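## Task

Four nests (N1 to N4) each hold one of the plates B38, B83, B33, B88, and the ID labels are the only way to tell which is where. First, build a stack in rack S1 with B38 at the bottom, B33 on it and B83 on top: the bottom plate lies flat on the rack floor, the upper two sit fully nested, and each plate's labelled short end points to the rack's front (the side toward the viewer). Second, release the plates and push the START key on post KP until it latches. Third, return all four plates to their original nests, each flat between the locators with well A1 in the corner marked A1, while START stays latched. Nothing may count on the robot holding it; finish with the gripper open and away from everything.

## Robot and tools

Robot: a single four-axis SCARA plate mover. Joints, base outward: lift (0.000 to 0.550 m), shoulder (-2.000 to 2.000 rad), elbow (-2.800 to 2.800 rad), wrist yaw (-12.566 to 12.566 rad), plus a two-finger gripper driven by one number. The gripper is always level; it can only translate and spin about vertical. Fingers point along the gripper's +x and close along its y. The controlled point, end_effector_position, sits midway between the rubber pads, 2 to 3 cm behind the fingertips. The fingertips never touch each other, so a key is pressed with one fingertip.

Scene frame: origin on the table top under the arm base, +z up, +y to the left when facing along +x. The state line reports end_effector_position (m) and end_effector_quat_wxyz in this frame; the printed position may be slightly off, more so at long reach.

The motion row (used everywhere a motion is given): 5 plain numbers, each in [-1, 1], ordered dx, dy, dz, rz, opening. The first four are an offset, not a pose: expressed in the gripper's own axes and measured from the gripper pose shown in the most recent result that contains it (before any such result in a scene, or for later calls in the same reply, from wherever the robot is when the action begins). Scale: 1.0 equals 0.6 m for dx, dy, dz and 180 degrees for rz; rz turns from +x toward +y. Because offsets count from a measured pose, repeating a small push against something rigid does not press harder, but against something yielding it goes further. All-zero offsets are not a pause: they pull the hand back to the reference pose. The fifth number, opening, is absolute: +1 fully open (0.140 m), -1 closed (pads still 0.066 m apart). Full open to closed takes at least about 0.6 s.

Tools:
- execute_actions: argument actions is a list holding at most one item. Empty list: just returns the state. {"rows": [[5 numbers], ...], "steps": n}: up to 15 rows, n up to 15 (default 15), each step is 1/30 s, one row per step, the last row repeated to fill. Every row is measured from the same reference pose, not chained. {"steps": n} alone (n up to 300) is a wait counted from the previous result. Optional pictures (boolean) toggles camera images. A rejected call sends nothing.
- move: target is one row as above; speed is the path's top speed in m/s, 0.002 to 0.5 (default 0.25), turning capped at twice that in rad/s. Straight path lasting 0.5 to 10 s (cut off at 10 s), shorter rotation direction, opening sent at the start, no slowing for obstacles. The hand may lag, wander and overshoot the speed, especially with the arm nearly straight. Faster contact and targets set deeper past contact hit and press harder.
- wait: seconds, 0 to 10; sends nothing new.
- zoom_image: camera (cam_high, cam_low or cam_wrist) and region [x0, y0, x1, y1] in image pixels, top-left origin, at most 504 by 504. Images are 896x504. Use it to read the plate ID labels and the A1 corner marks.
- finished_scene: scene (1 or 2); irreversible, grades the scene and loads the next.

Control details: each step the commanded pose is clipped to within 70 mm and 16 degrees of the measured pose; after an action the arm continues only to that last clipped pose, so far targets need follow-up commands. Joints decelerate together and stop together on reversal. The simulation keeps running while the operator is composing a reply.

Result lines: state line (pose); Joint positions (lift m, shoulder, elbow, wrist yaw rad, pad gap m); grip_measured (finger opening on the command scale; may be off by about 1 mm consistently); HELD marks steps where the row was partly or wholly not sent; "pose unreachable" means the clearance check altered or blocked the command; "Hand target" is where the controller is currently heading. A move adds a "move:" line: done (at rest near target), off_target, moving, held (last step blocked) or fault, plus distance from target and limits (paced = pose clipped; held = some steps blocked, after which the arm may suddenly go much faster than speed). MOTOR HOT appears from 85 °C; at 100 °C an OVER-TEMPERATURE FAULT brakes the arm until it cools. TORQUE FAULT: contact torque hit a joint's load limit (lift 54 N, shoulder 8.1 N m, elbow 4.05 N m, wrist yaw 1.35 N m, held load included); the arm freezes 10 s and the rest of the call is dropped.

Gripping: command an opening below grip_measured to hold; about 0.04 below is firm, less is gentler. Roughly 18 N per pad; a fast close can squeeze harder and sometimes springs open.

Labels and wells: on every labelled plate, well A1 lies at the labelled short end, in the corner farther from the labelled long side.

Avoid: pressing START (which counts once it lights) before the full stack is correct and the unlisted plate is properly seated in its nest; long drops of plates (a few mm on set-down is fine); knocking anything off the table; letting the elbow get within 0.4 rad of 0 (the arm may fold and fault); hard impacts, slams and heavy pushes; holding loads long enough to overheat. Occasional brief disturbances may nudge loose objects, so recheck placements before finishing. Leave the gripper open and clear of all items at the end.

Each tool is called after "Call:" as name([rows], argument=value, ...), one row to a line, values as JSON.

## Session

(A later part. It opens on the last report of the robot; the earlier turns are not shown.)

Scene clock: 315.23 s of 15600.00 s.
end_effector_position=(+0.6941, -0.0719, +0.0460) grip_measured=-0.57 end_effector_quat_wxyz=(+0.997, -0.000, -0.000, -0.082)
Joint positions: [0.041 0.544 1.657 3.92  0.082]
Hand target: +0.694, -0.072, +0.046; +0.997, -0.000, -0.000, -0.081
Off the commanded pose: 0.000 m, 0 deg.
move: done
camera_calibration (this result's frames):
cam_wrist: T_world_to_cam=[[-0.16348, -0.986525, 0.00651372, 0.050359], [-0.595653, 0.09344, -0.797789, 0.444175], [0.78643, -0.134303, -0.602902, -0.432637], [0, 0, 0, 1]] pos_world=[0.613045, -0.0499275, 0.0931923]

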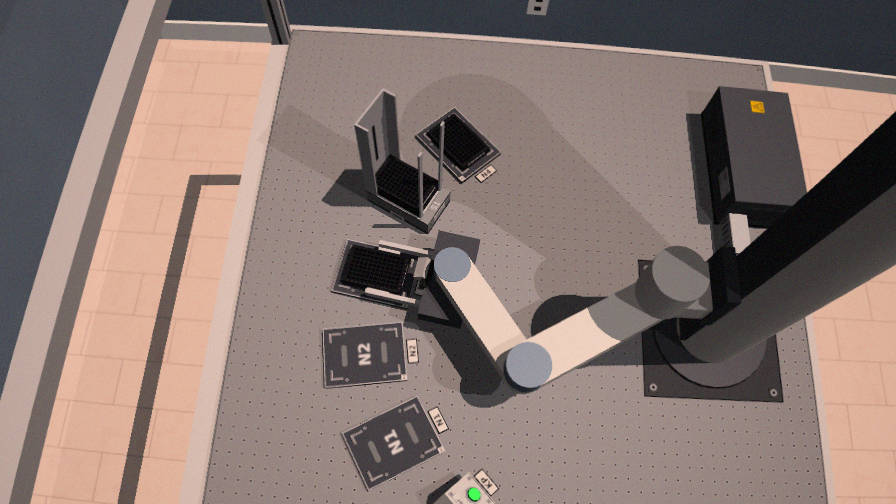

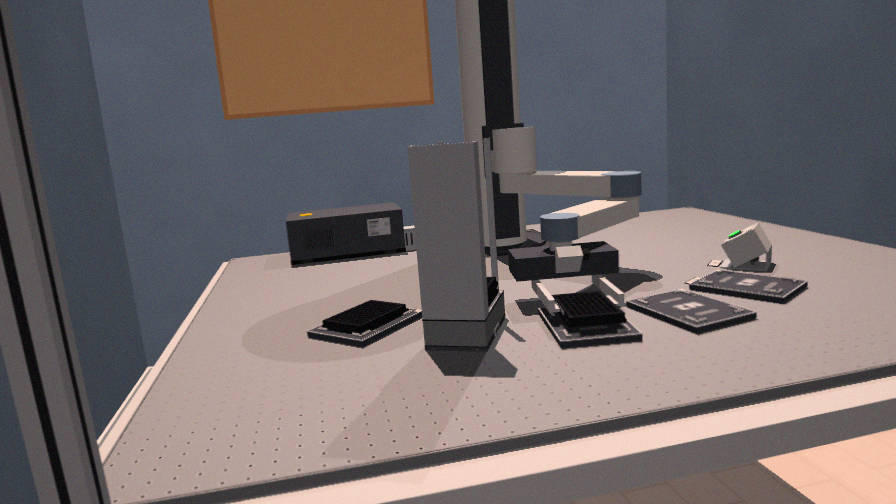

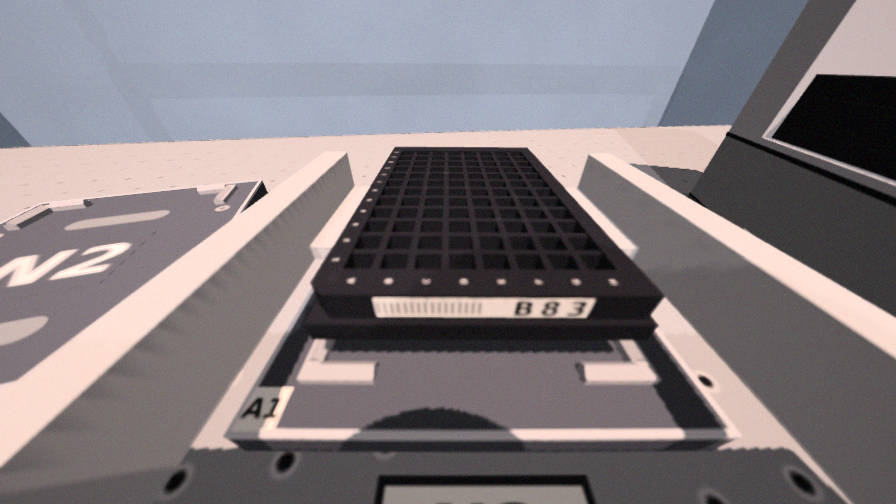

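Call:
move(target=[0.0004,-0.0005,-0.0195,0,-0.63], speed=0.008)

Call:
move(target=[0,0,0,0,0])

Call:
move(target=[-0.12,0,0.087,0,0])

Scene clock: 319.73 s of 15600.00 s.
end_effector_position=(+0.6943, -0.0721, +0.0343) grip_measured=-0.57 end_effector_quat_wxyz=(+0.997, -0.000, -0.000, -0.081)
Joint positions: [0.029 0.542 1.658 3.92  0.082]
Hand target: +0.694, -0.072, +0.034; +0.997, -0.000, -0.000, -0.082
Off the commanded pose: 0.000 m, 0 deg.
move: done
camera_calibration (this result's frames):
cam_wrist: T_world_to_cam=[[-0.163461, -0.986528, 0.00651372, 0.0501755], [-0.595655, 0.0934282, -0.797789, 0.434979], [0.786433, -0.134287, -0.602902, -0.439862], [0, 0, 0, 1]] pos_world=[0.61322, -0.0502074, 0.0815006]

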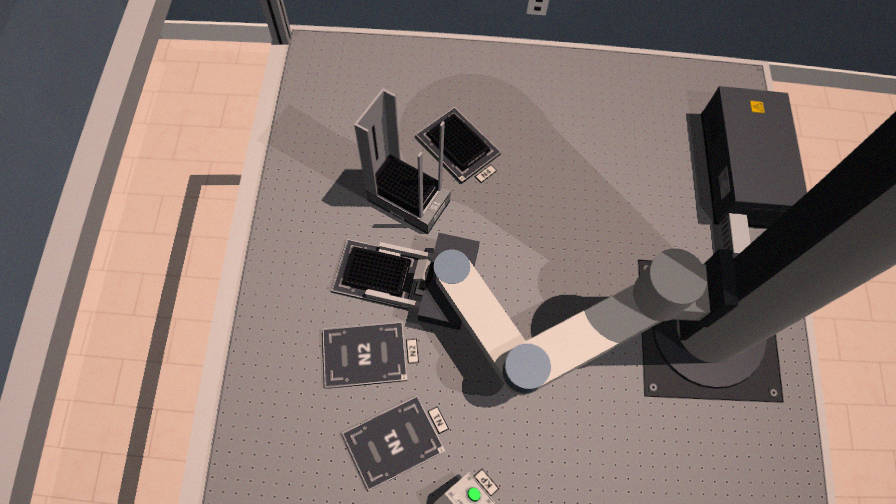

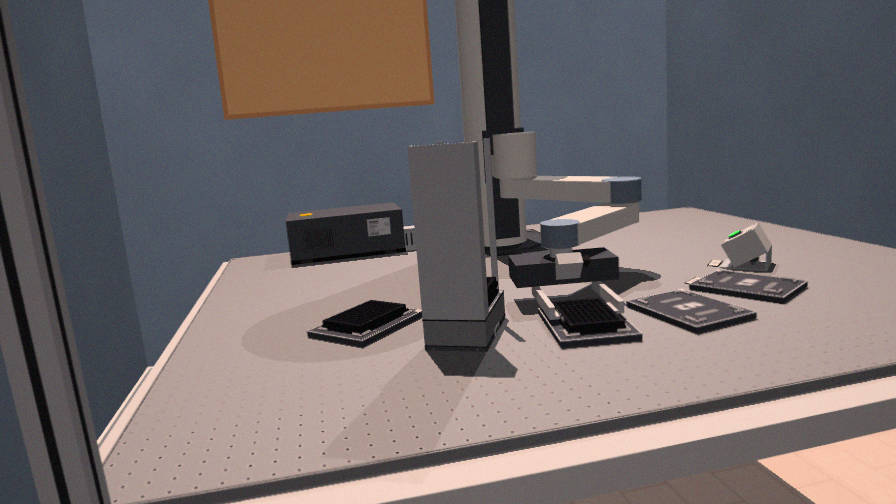

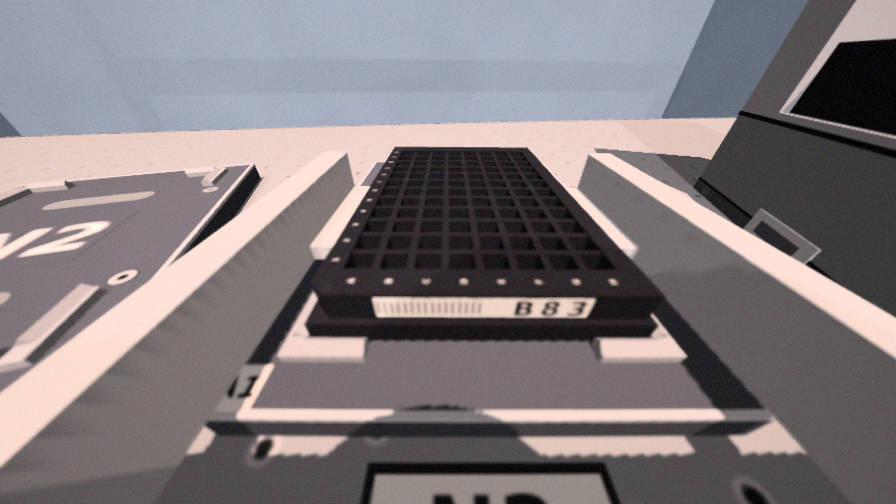

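Scene clock: 320.23 s of 15600.00 s.
end_effector_position=(+0.6943, -0.0721, +0.0343) grip_measured=+0.00 end_effector_quat_wxyz=(+0.997, -0.000, -0.000, -0.081)
Joint positions: [0.029 0.543 1.658 3.92  0.103]
Hand target: +0.694, -0.072, +0.034; +0.997, -0.000, -0.000, -0.081
Off the commanded pose: 0.000 m, 0 deg.
move: done
camera_calibration (this result's frames):
cam_wrist: T_world_to_cam=[[-0.163438, -0.986532, 0.00651372, 0.0501695], [-0.595657, 0.0934142, -0.797789, 0.434979], [0.786436, -0.134269, -0.602902, -0.439862], [0, 0, 0, 1]] pos_world=[0.613221, -0.0501991, 0.0815006]

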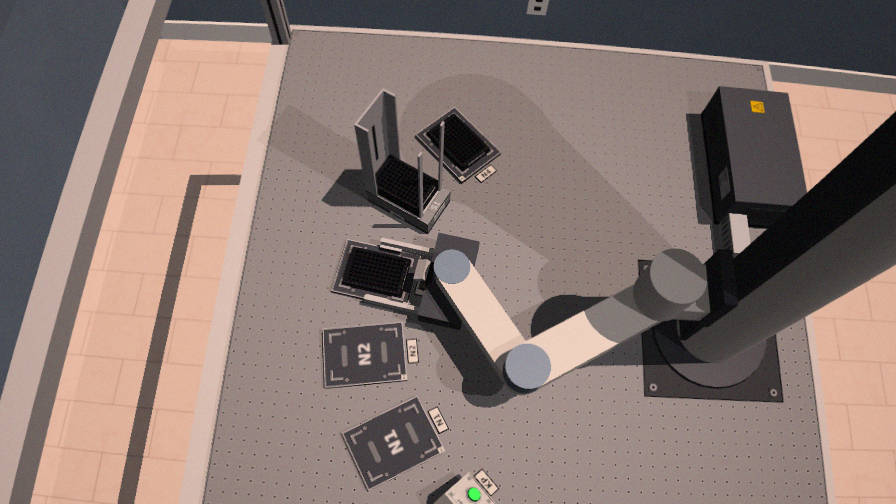

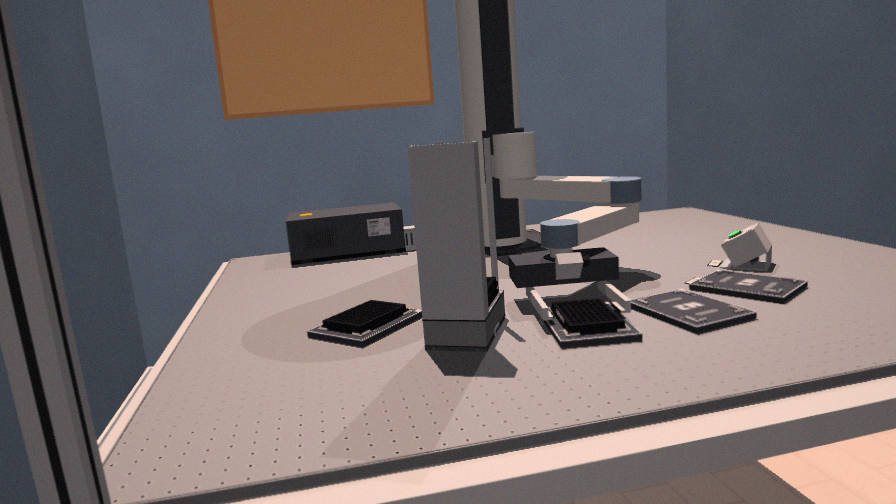

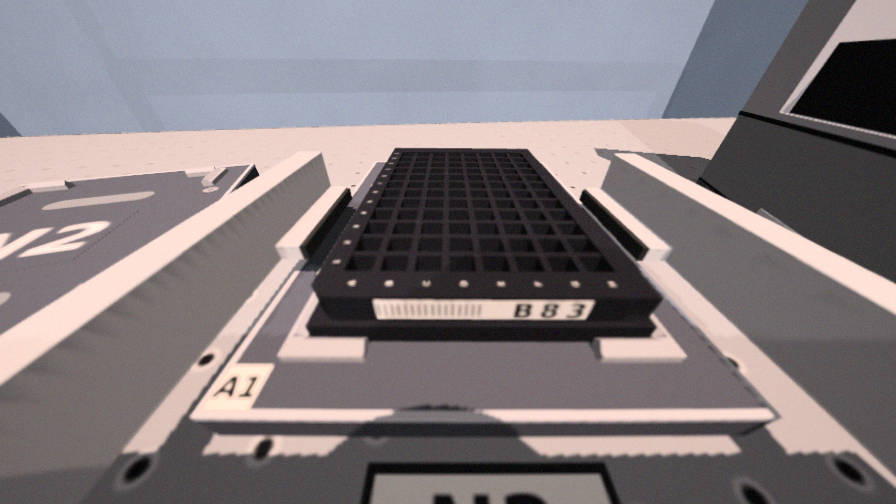

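Scene clock: 321.00 s of 15600.00 s.
end_effector_position=(+0.6232, -0.0605, +0.0866) grip_measured=+0.00 end_effector_quat_wxyz=(+0.997, -0.000, -0.000, -0.082)
Joint positions: [0.082 0.707 1.281 4.133 0.103]
Hand target: +0.623, -0.060, +0.086; +0.997, -0.000, -0.000, -0.081
Off the commanded pose: 0.000 m, 0 deg.
move: done
camera_calibration (this result's frames):
cam_wrist: T_world_to_cam=[[-0.163615, -0.986503, 0.00651372, 0.0498518], [-0.59564, 0.0935213, -0.797789, 0.433249], [0.786412, -0.13441, -0.602902, -0.350885], [0, 0, 0, 1]] pos_world=[0.542158, -0.0385016, 0.133767]

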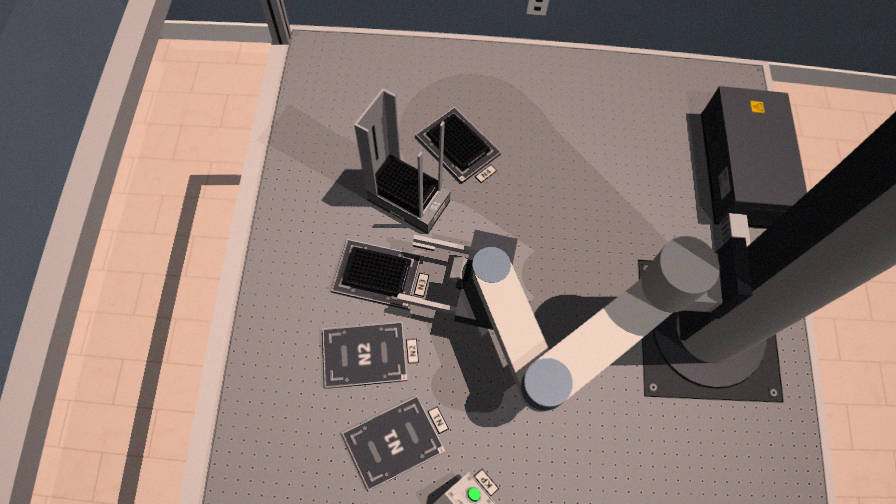

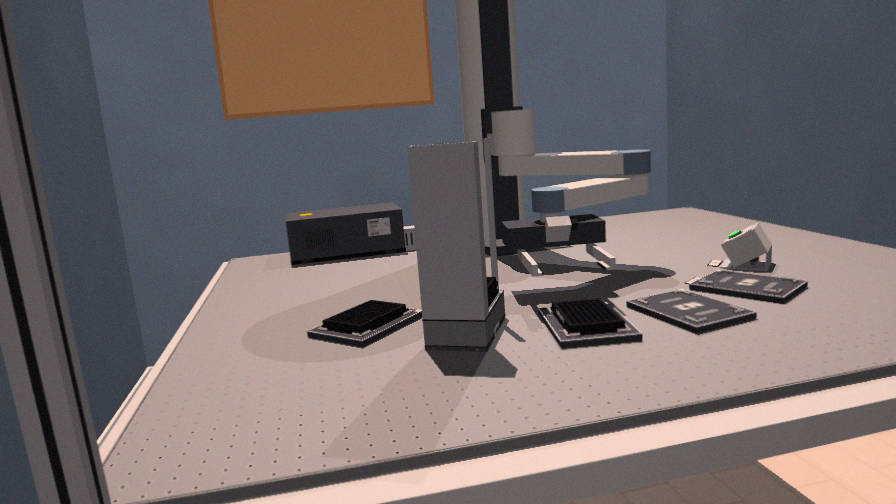

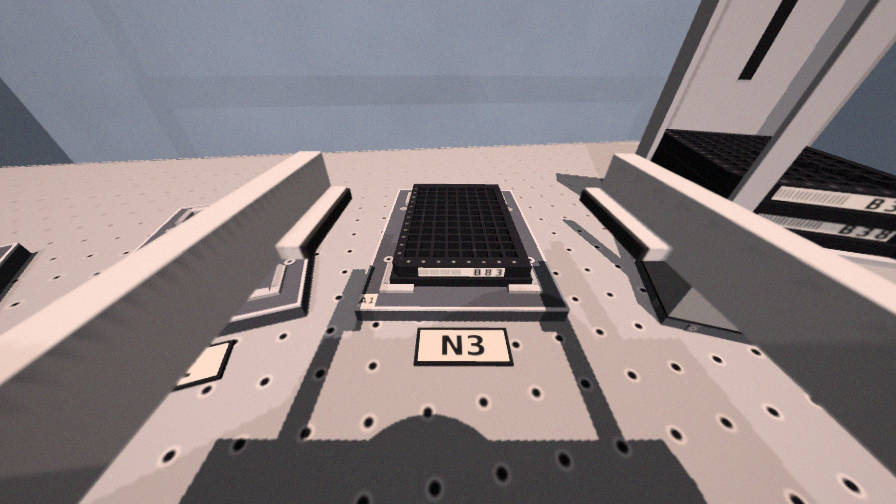

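Call:
move(target=[-0.0739,-0.2481,-0.0012,-0.1014,0])

Call:
move(target=[0.175,0,0,0,0], speed=0.15)

Scene clock: 326.13 s of 15600.00 s.
end_effector_position=(+0.5552, -0.2003, +0.0859) grip_measured=+0.00 end_effector_quat_wxyz=(+0.971, -0.000, -0.000, -0.239)
Joint positions: [0.081 0.383 1.173 4.245 0.103]
Hand target: +0.555, -0.200, +0.086; +0.971, -0.000, -0.000, -0.239
Off the commanded pose: 0.000 m, 0 deg.
After step 90, 1.10 s passed at rest.
move: done
camera_calibration (this result's frames):
cam_wrist: T_world_to_cam=[[-0.464842, -0.885369, 0.00651372, 0.0882789], [-0.536229, 0.275665, -0.797789, 0.408784], [0.704542, -0.374339, -0.602902, -0.319185], [0, 0, 0, 1]] pos_world=[0.485117, -0.154011, 0.133111]

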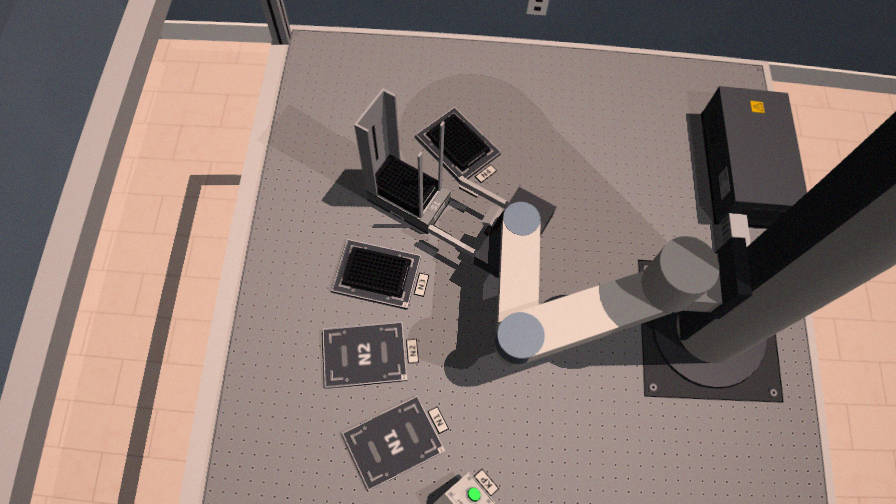

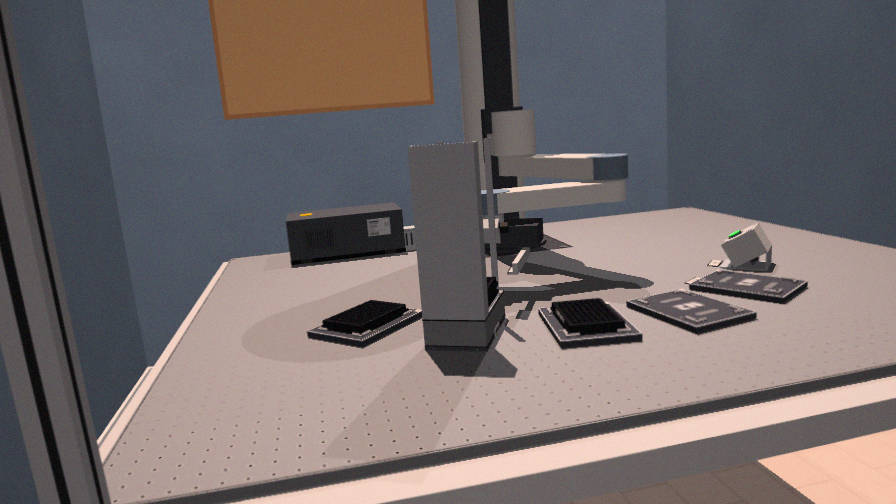

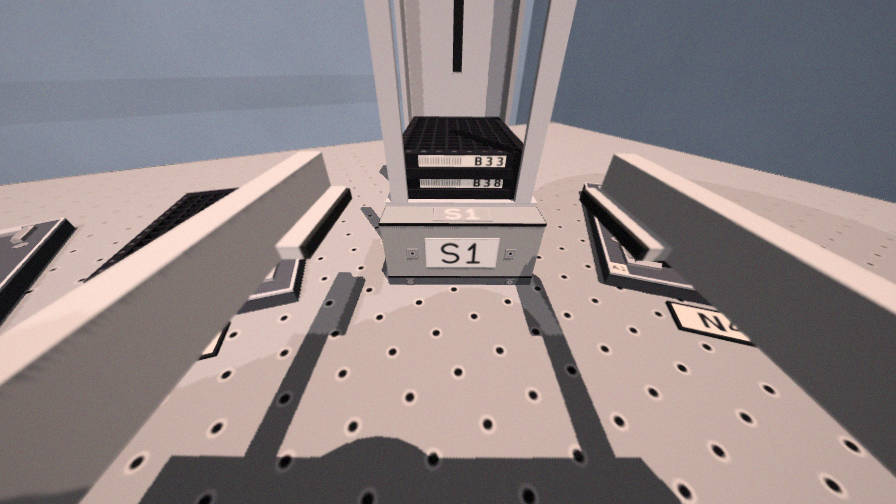

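Scene clock: 327.17 s of 15600.00 s.
end_effector_position=(+0.6482, -0.2490, +0.0859) grip_measured=+0.00 end_effector_quat_wxyz=(+0.971, -0.000, -0.000, -0.239)
Joint positions: [0.081 0.16  1.719 3.922 0.103]
Hand target: +0.648, -0.249, +0.086; +0.971, -0.000, -0.000, -0.239
Off the commanded pose: 0.000 m, 0 deg.
move: done
camera_calibration (this result's frames):
cam_wrist: T_world_to_cam=[[-0.46464, -0.885476, 0.00651372, 0.0882797], [-0.536292, 0.275543, -0.797789, 0.472108], [0.704628, -0.374178, -0.602902, -0.402971], [0, 0, 0, 1]] pos_world=[0.578151, -0.202699, 0.133115]

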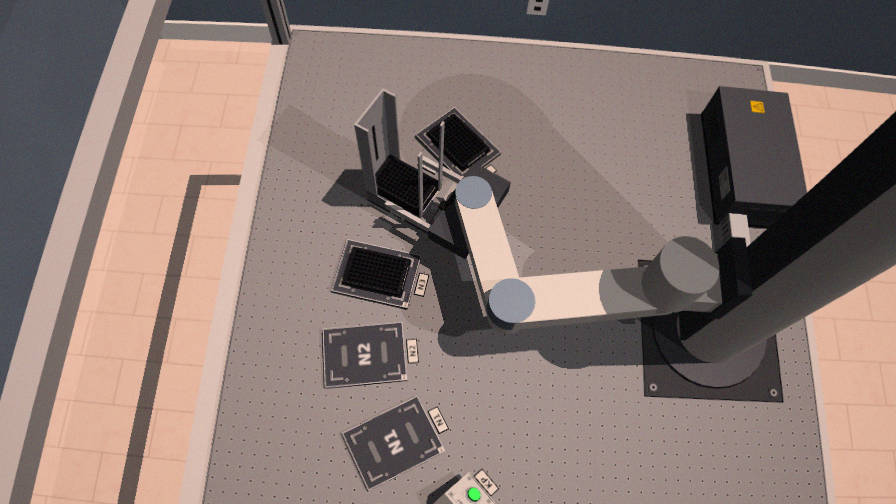

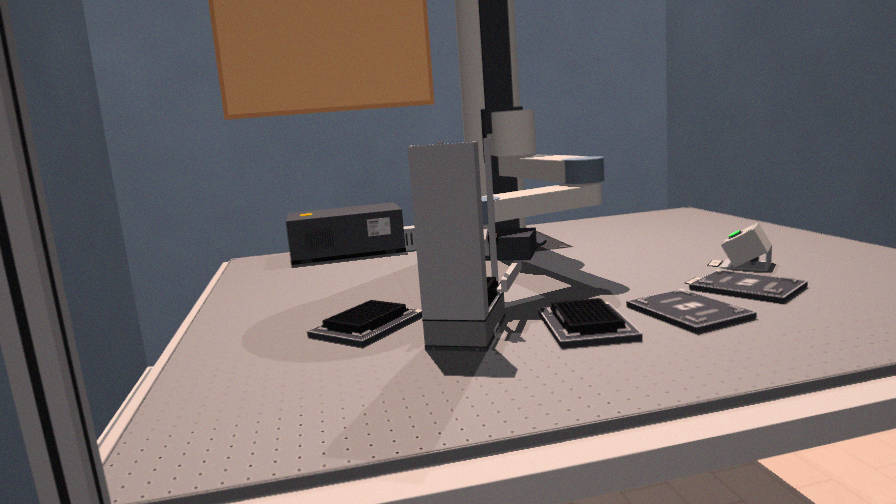

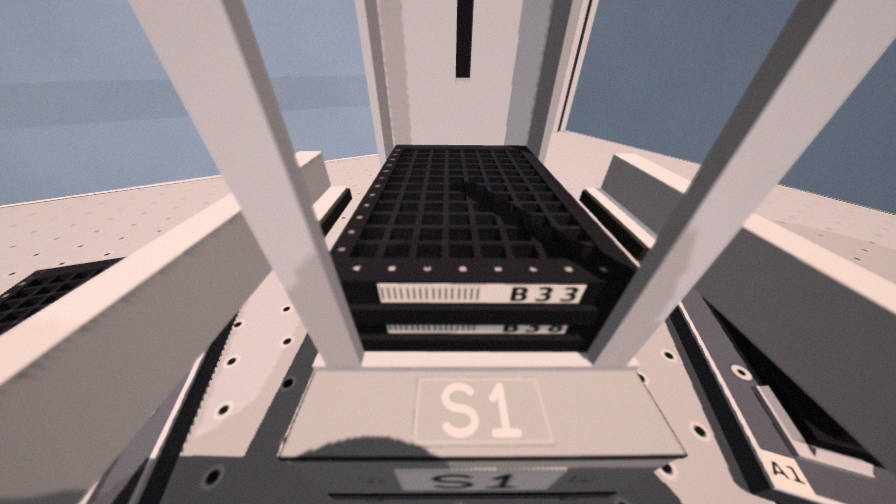

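Call:
move(target=[0.0082,0,0,0,0], speed=0.05)

Call:
move(target=[0,0,0,0,-0.63])

Call:
move(target=[0,0,0.418,0,-0.63], speed=0.15)

Call:
move(target=[-0.4274,0.7381,0,0.3225,-0.63], speed=0.3)

Call:
move(target=[0,0,-0.485,0,-0.63], speed=0.2)

Scene clock: 332.53 s of 15600.00 s.
end_effector_position=(+0.6526, -0.2512, +0.0859) grip_measured=+0.00 end_effector_quat_wxyz=(+0.971, -0.000, -0.000, -0.239)
Joint positions: [0.081 0.148 1.748 3.906 0.103]
Hand target: +0.653, -0.251, +0.086; +0.971, -0.000, -0.000, -0.239
Off the commanded pose: 0.000 m, 0 deg.
After step 90, 1.67 s passed at rest.
move: done
camera_calibration (this result's frames):
cam_wrist: T_world_to_cam=[[-0.464373, -0.885616, 0.00651372, 0.0881654], [-0.536375, 0.275381, -0.797789, 0.47508], [0.70474, -0.373966, -0.602902, -0.406905], [0, 0, 0, 1]] pos_world=[0.582525, -0.204916, 0.133115]

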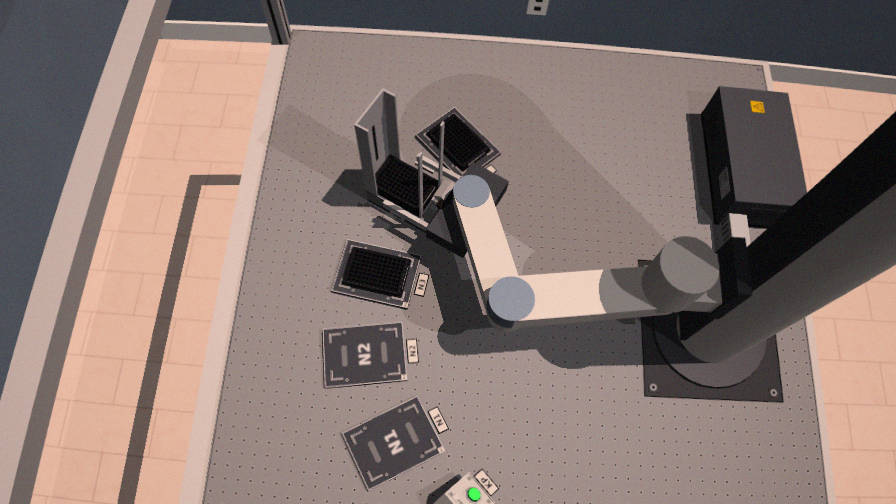

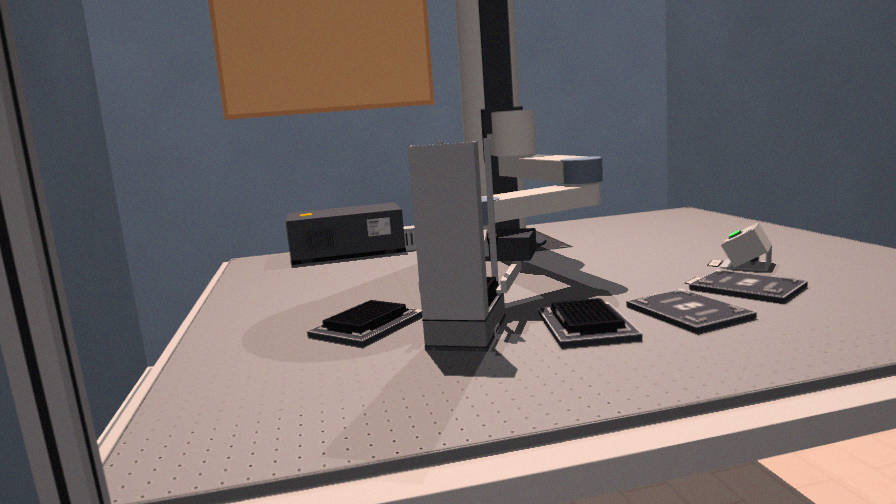

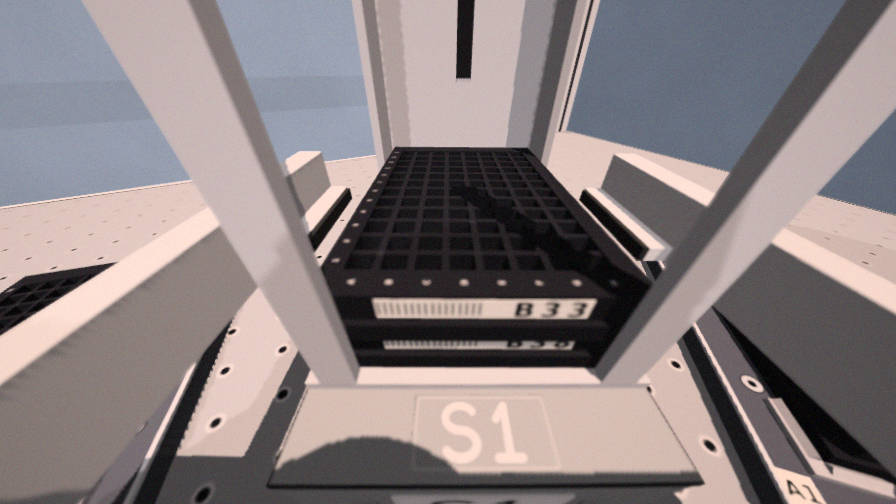

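Scene clock: 333.03 s of 15600.00 s.
end_effector_position=(+0.6526, -0.2512, +0.0859) grip_measured=-0.57 end_effector_quat_wxyz=(+0.971, -0.000, -0.000, -0.239)
Joint positions: [0.081 0.148 1.748 3.906 0.082]
Hand target: +0.653, -0.251, +0.086; +0.971, -0.000, -0.000, -0.239
Off the commanded pose: 0.000 m, 0 deg.
move: done
camera_calibration (this result's frames):
cam_wrist: T_world_to_cam=[[-0.464387, -0.885609, 0.00651372, 0.0881745], [-0.536371, 0.275389, -0.797789, 0.475078], [0.704735, -0.373976, -0.602902, -0.406903], [0, 0, 0, 1]] pos_world=[0.582524, -0.204915, 0.133115]

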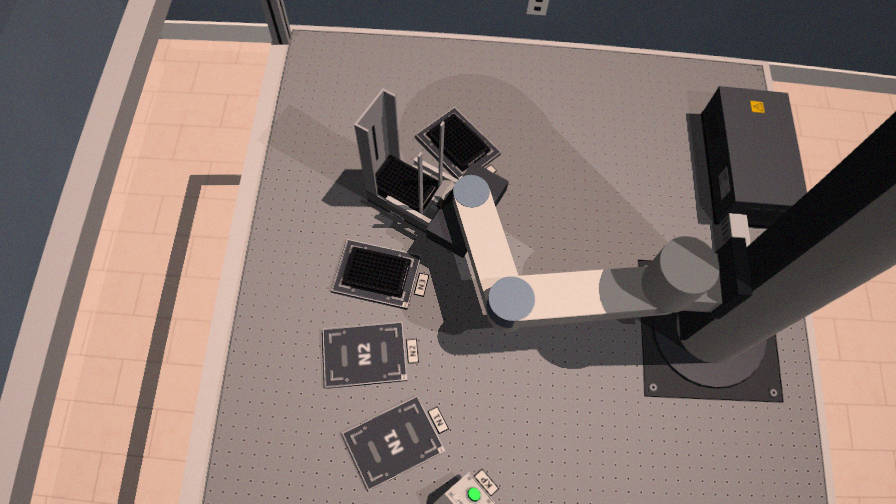

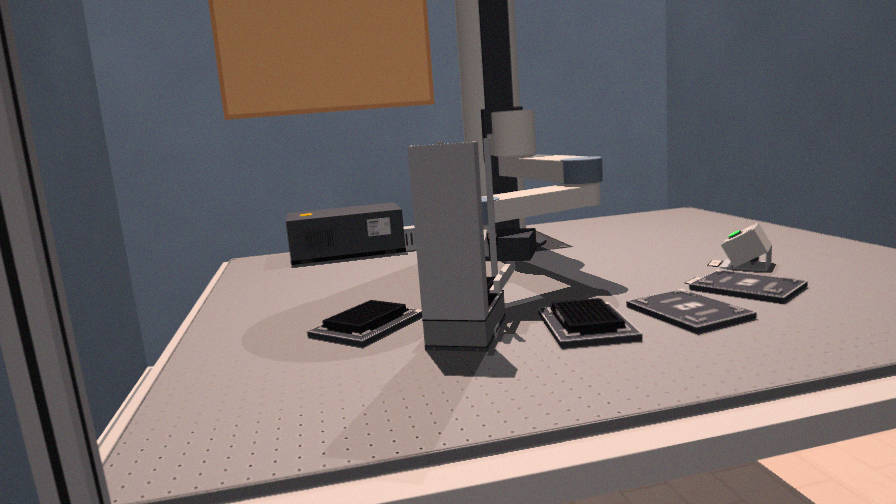

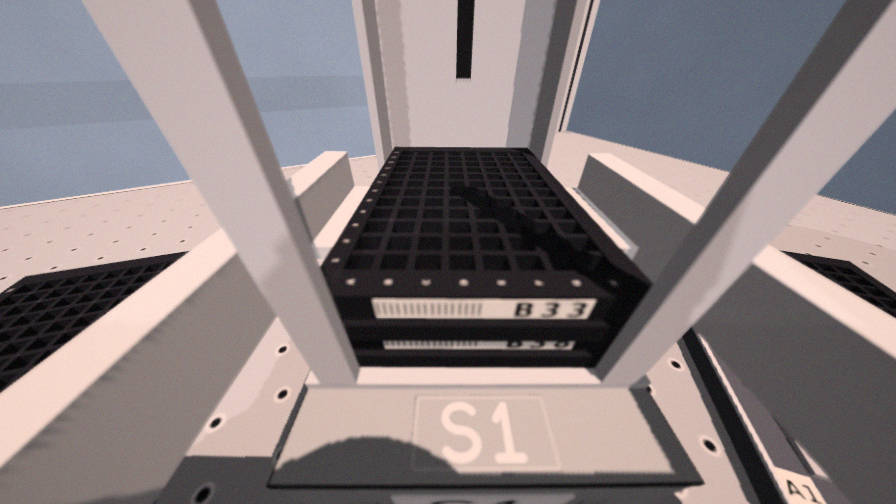

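Scene clock: 335.03 s of 15600.00 s.
end_effector_position=(+0.6526, -0.2511, +0.3368) grip_measured=-0.57 end_effector_quat_wxyz=(+0.971, -0.000, -0.000, -0.239)
Joint positions: [0.332 0.148 1.748 3.906 0.082]
Hand target: +0.653, -0.251, +0.337; +0.971, -0.000, -0.000, -0.239
Off the commanded pose: 0.000 m, 0 deg.
move: done
camera_calibration (this result's frames):
cam_wrist: T_world_to_cam=[[-0.464352, -0.885627, 0.00651372, 0.0865261], [-0.536382, 0.275368, -0.797789, 0.675212], [0.704749, -0.373949, -0.602902, -0.25567], [0, 0, 0, 1]] pos_world=[0.582533, -0.20491, 0.383969]

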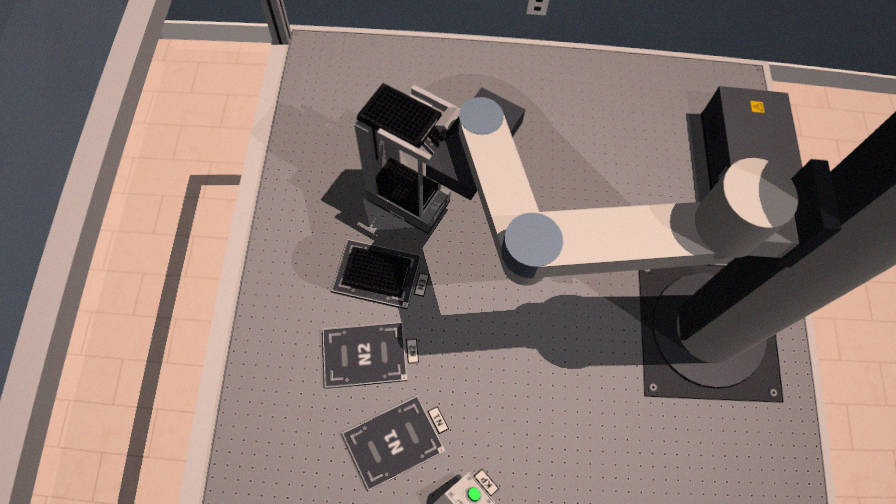

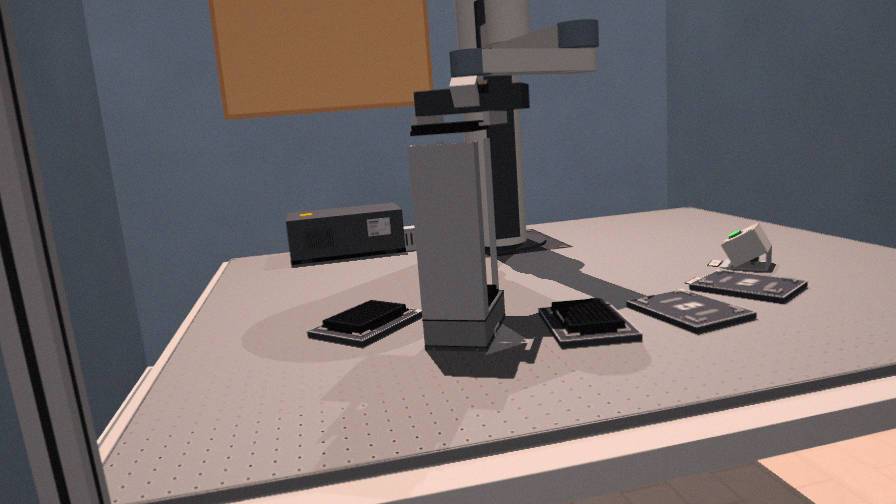

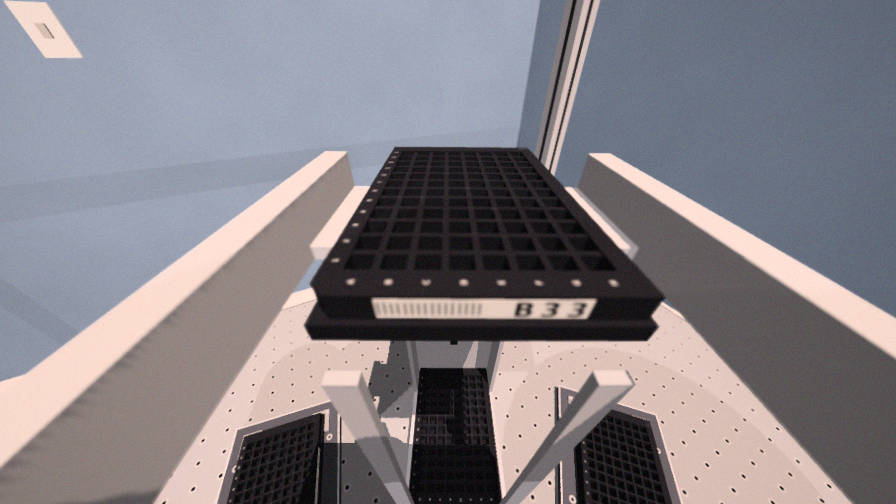

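Scene clock: 337.10 s of 15600.00 s.
end_effector_position=(+0.6304, +0.2603, +0.3368) grip_measured=-0.57 end_effector_quat_wxyz=(+0.965, -0.000, -0.000, +0.263)
Joint positions: [0.332 1.185 1.66  3.97  0.082]
Hand target: +0.631, +0.260, +0.337; +0.965, -0.000, -0.000, +0.263
Off the commanded pose: 0.000 m, 0 deg.
move: done
camera_calibration (this result's frames):
cam_wrist: T_world_to_cam=[[0.50622, -0.86238, 0.00651372, -0.0887478], [-0.517322, -0.309696, -0.797789, 0.662756], [0.690014, 0.400487, -0.602902, -0.241083], [0, 0, 0, 1]] pos_world=[0.554134, 0.225269, 0.383968]

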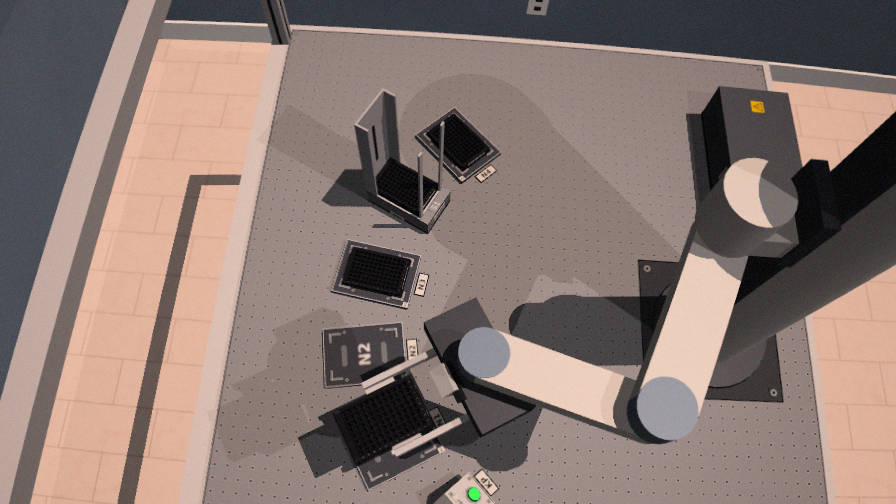

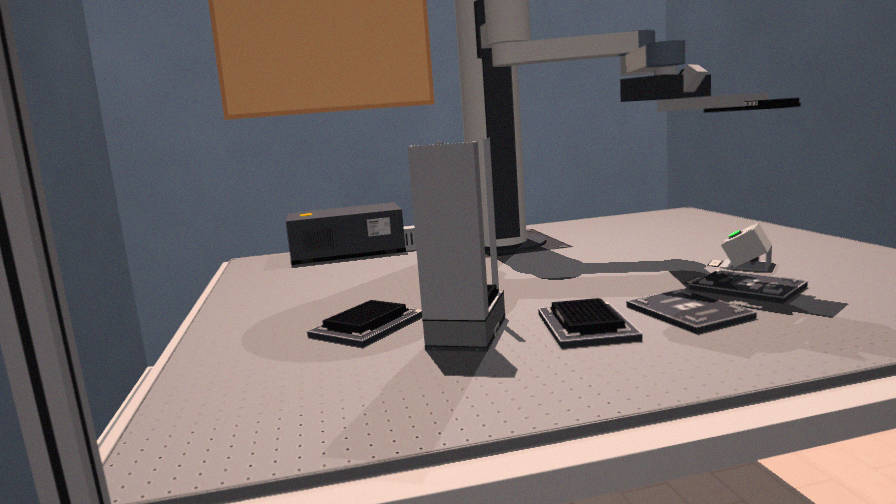

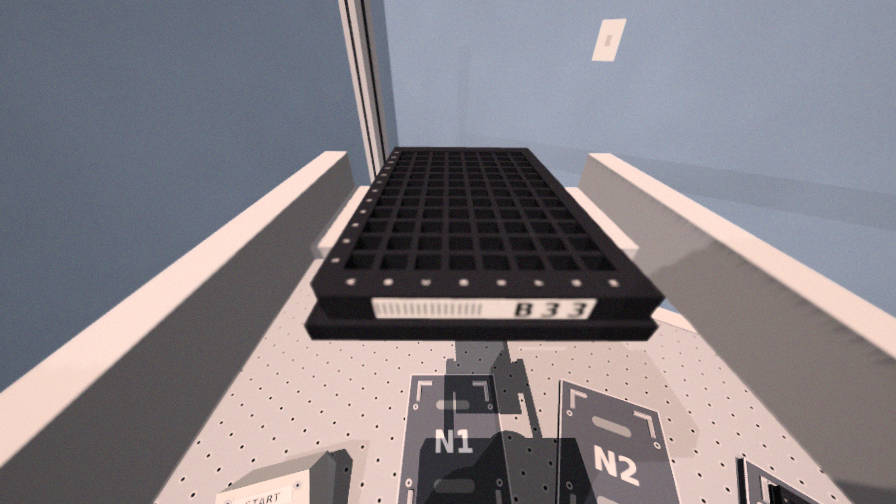

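Scene clock: 338.97 s of 15600.00 s.
end_effector_position=(+0.6304, +0.2603, +0.0457) grip_measured=-0.57 end_effector_quat_wxyz=(+0.965, -0.000, -0.000, +0.263)
Joint positions: [0.041 1.185 1.66  3.97  0.082]
Hand target: +0.630, +0.260, +0.046; +0.965, -0.000, -0.000, +0.263
Off the commanded pose: 0.000 m, 0 deg.
move: done
camera_calibration (this result's frames):
cam_wrist: T_world_to_cam=[[0.506196, -0.862394, 0.00651372, -0.0868432], [-0.517331, -0.309681, -0.797789, 0.430536], [0.690025, 0.400467, -0.602902, -0.416575], [0, 0, 0, 1]] pos_world=[0.554136, 0.22526, 0.0928883]

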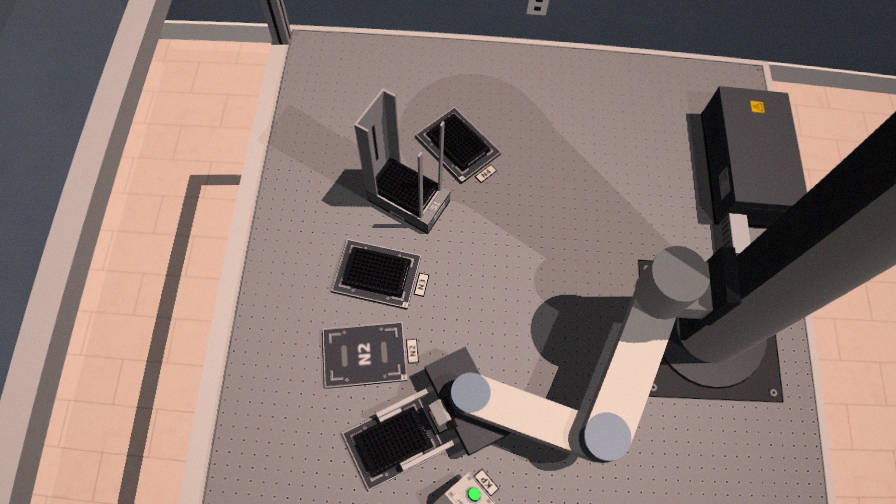

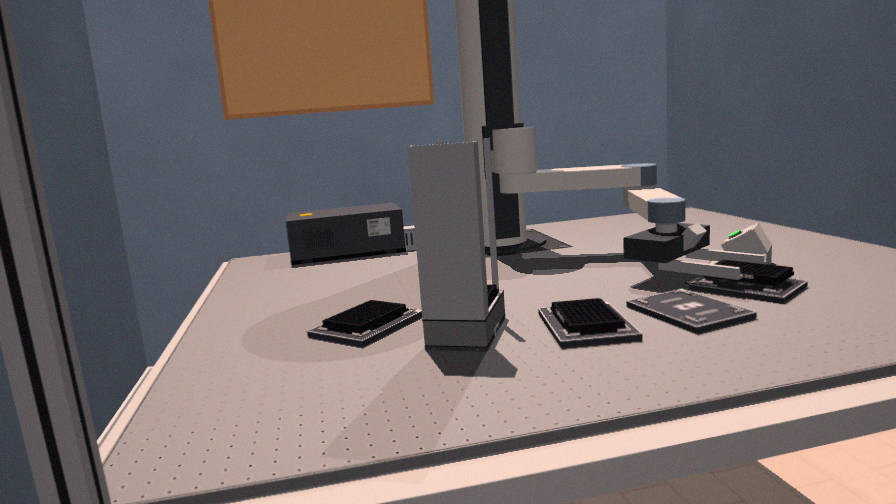

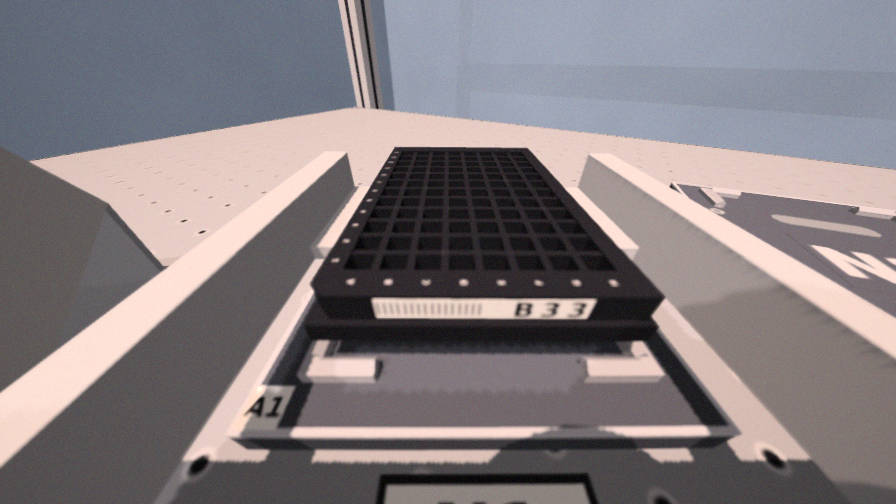

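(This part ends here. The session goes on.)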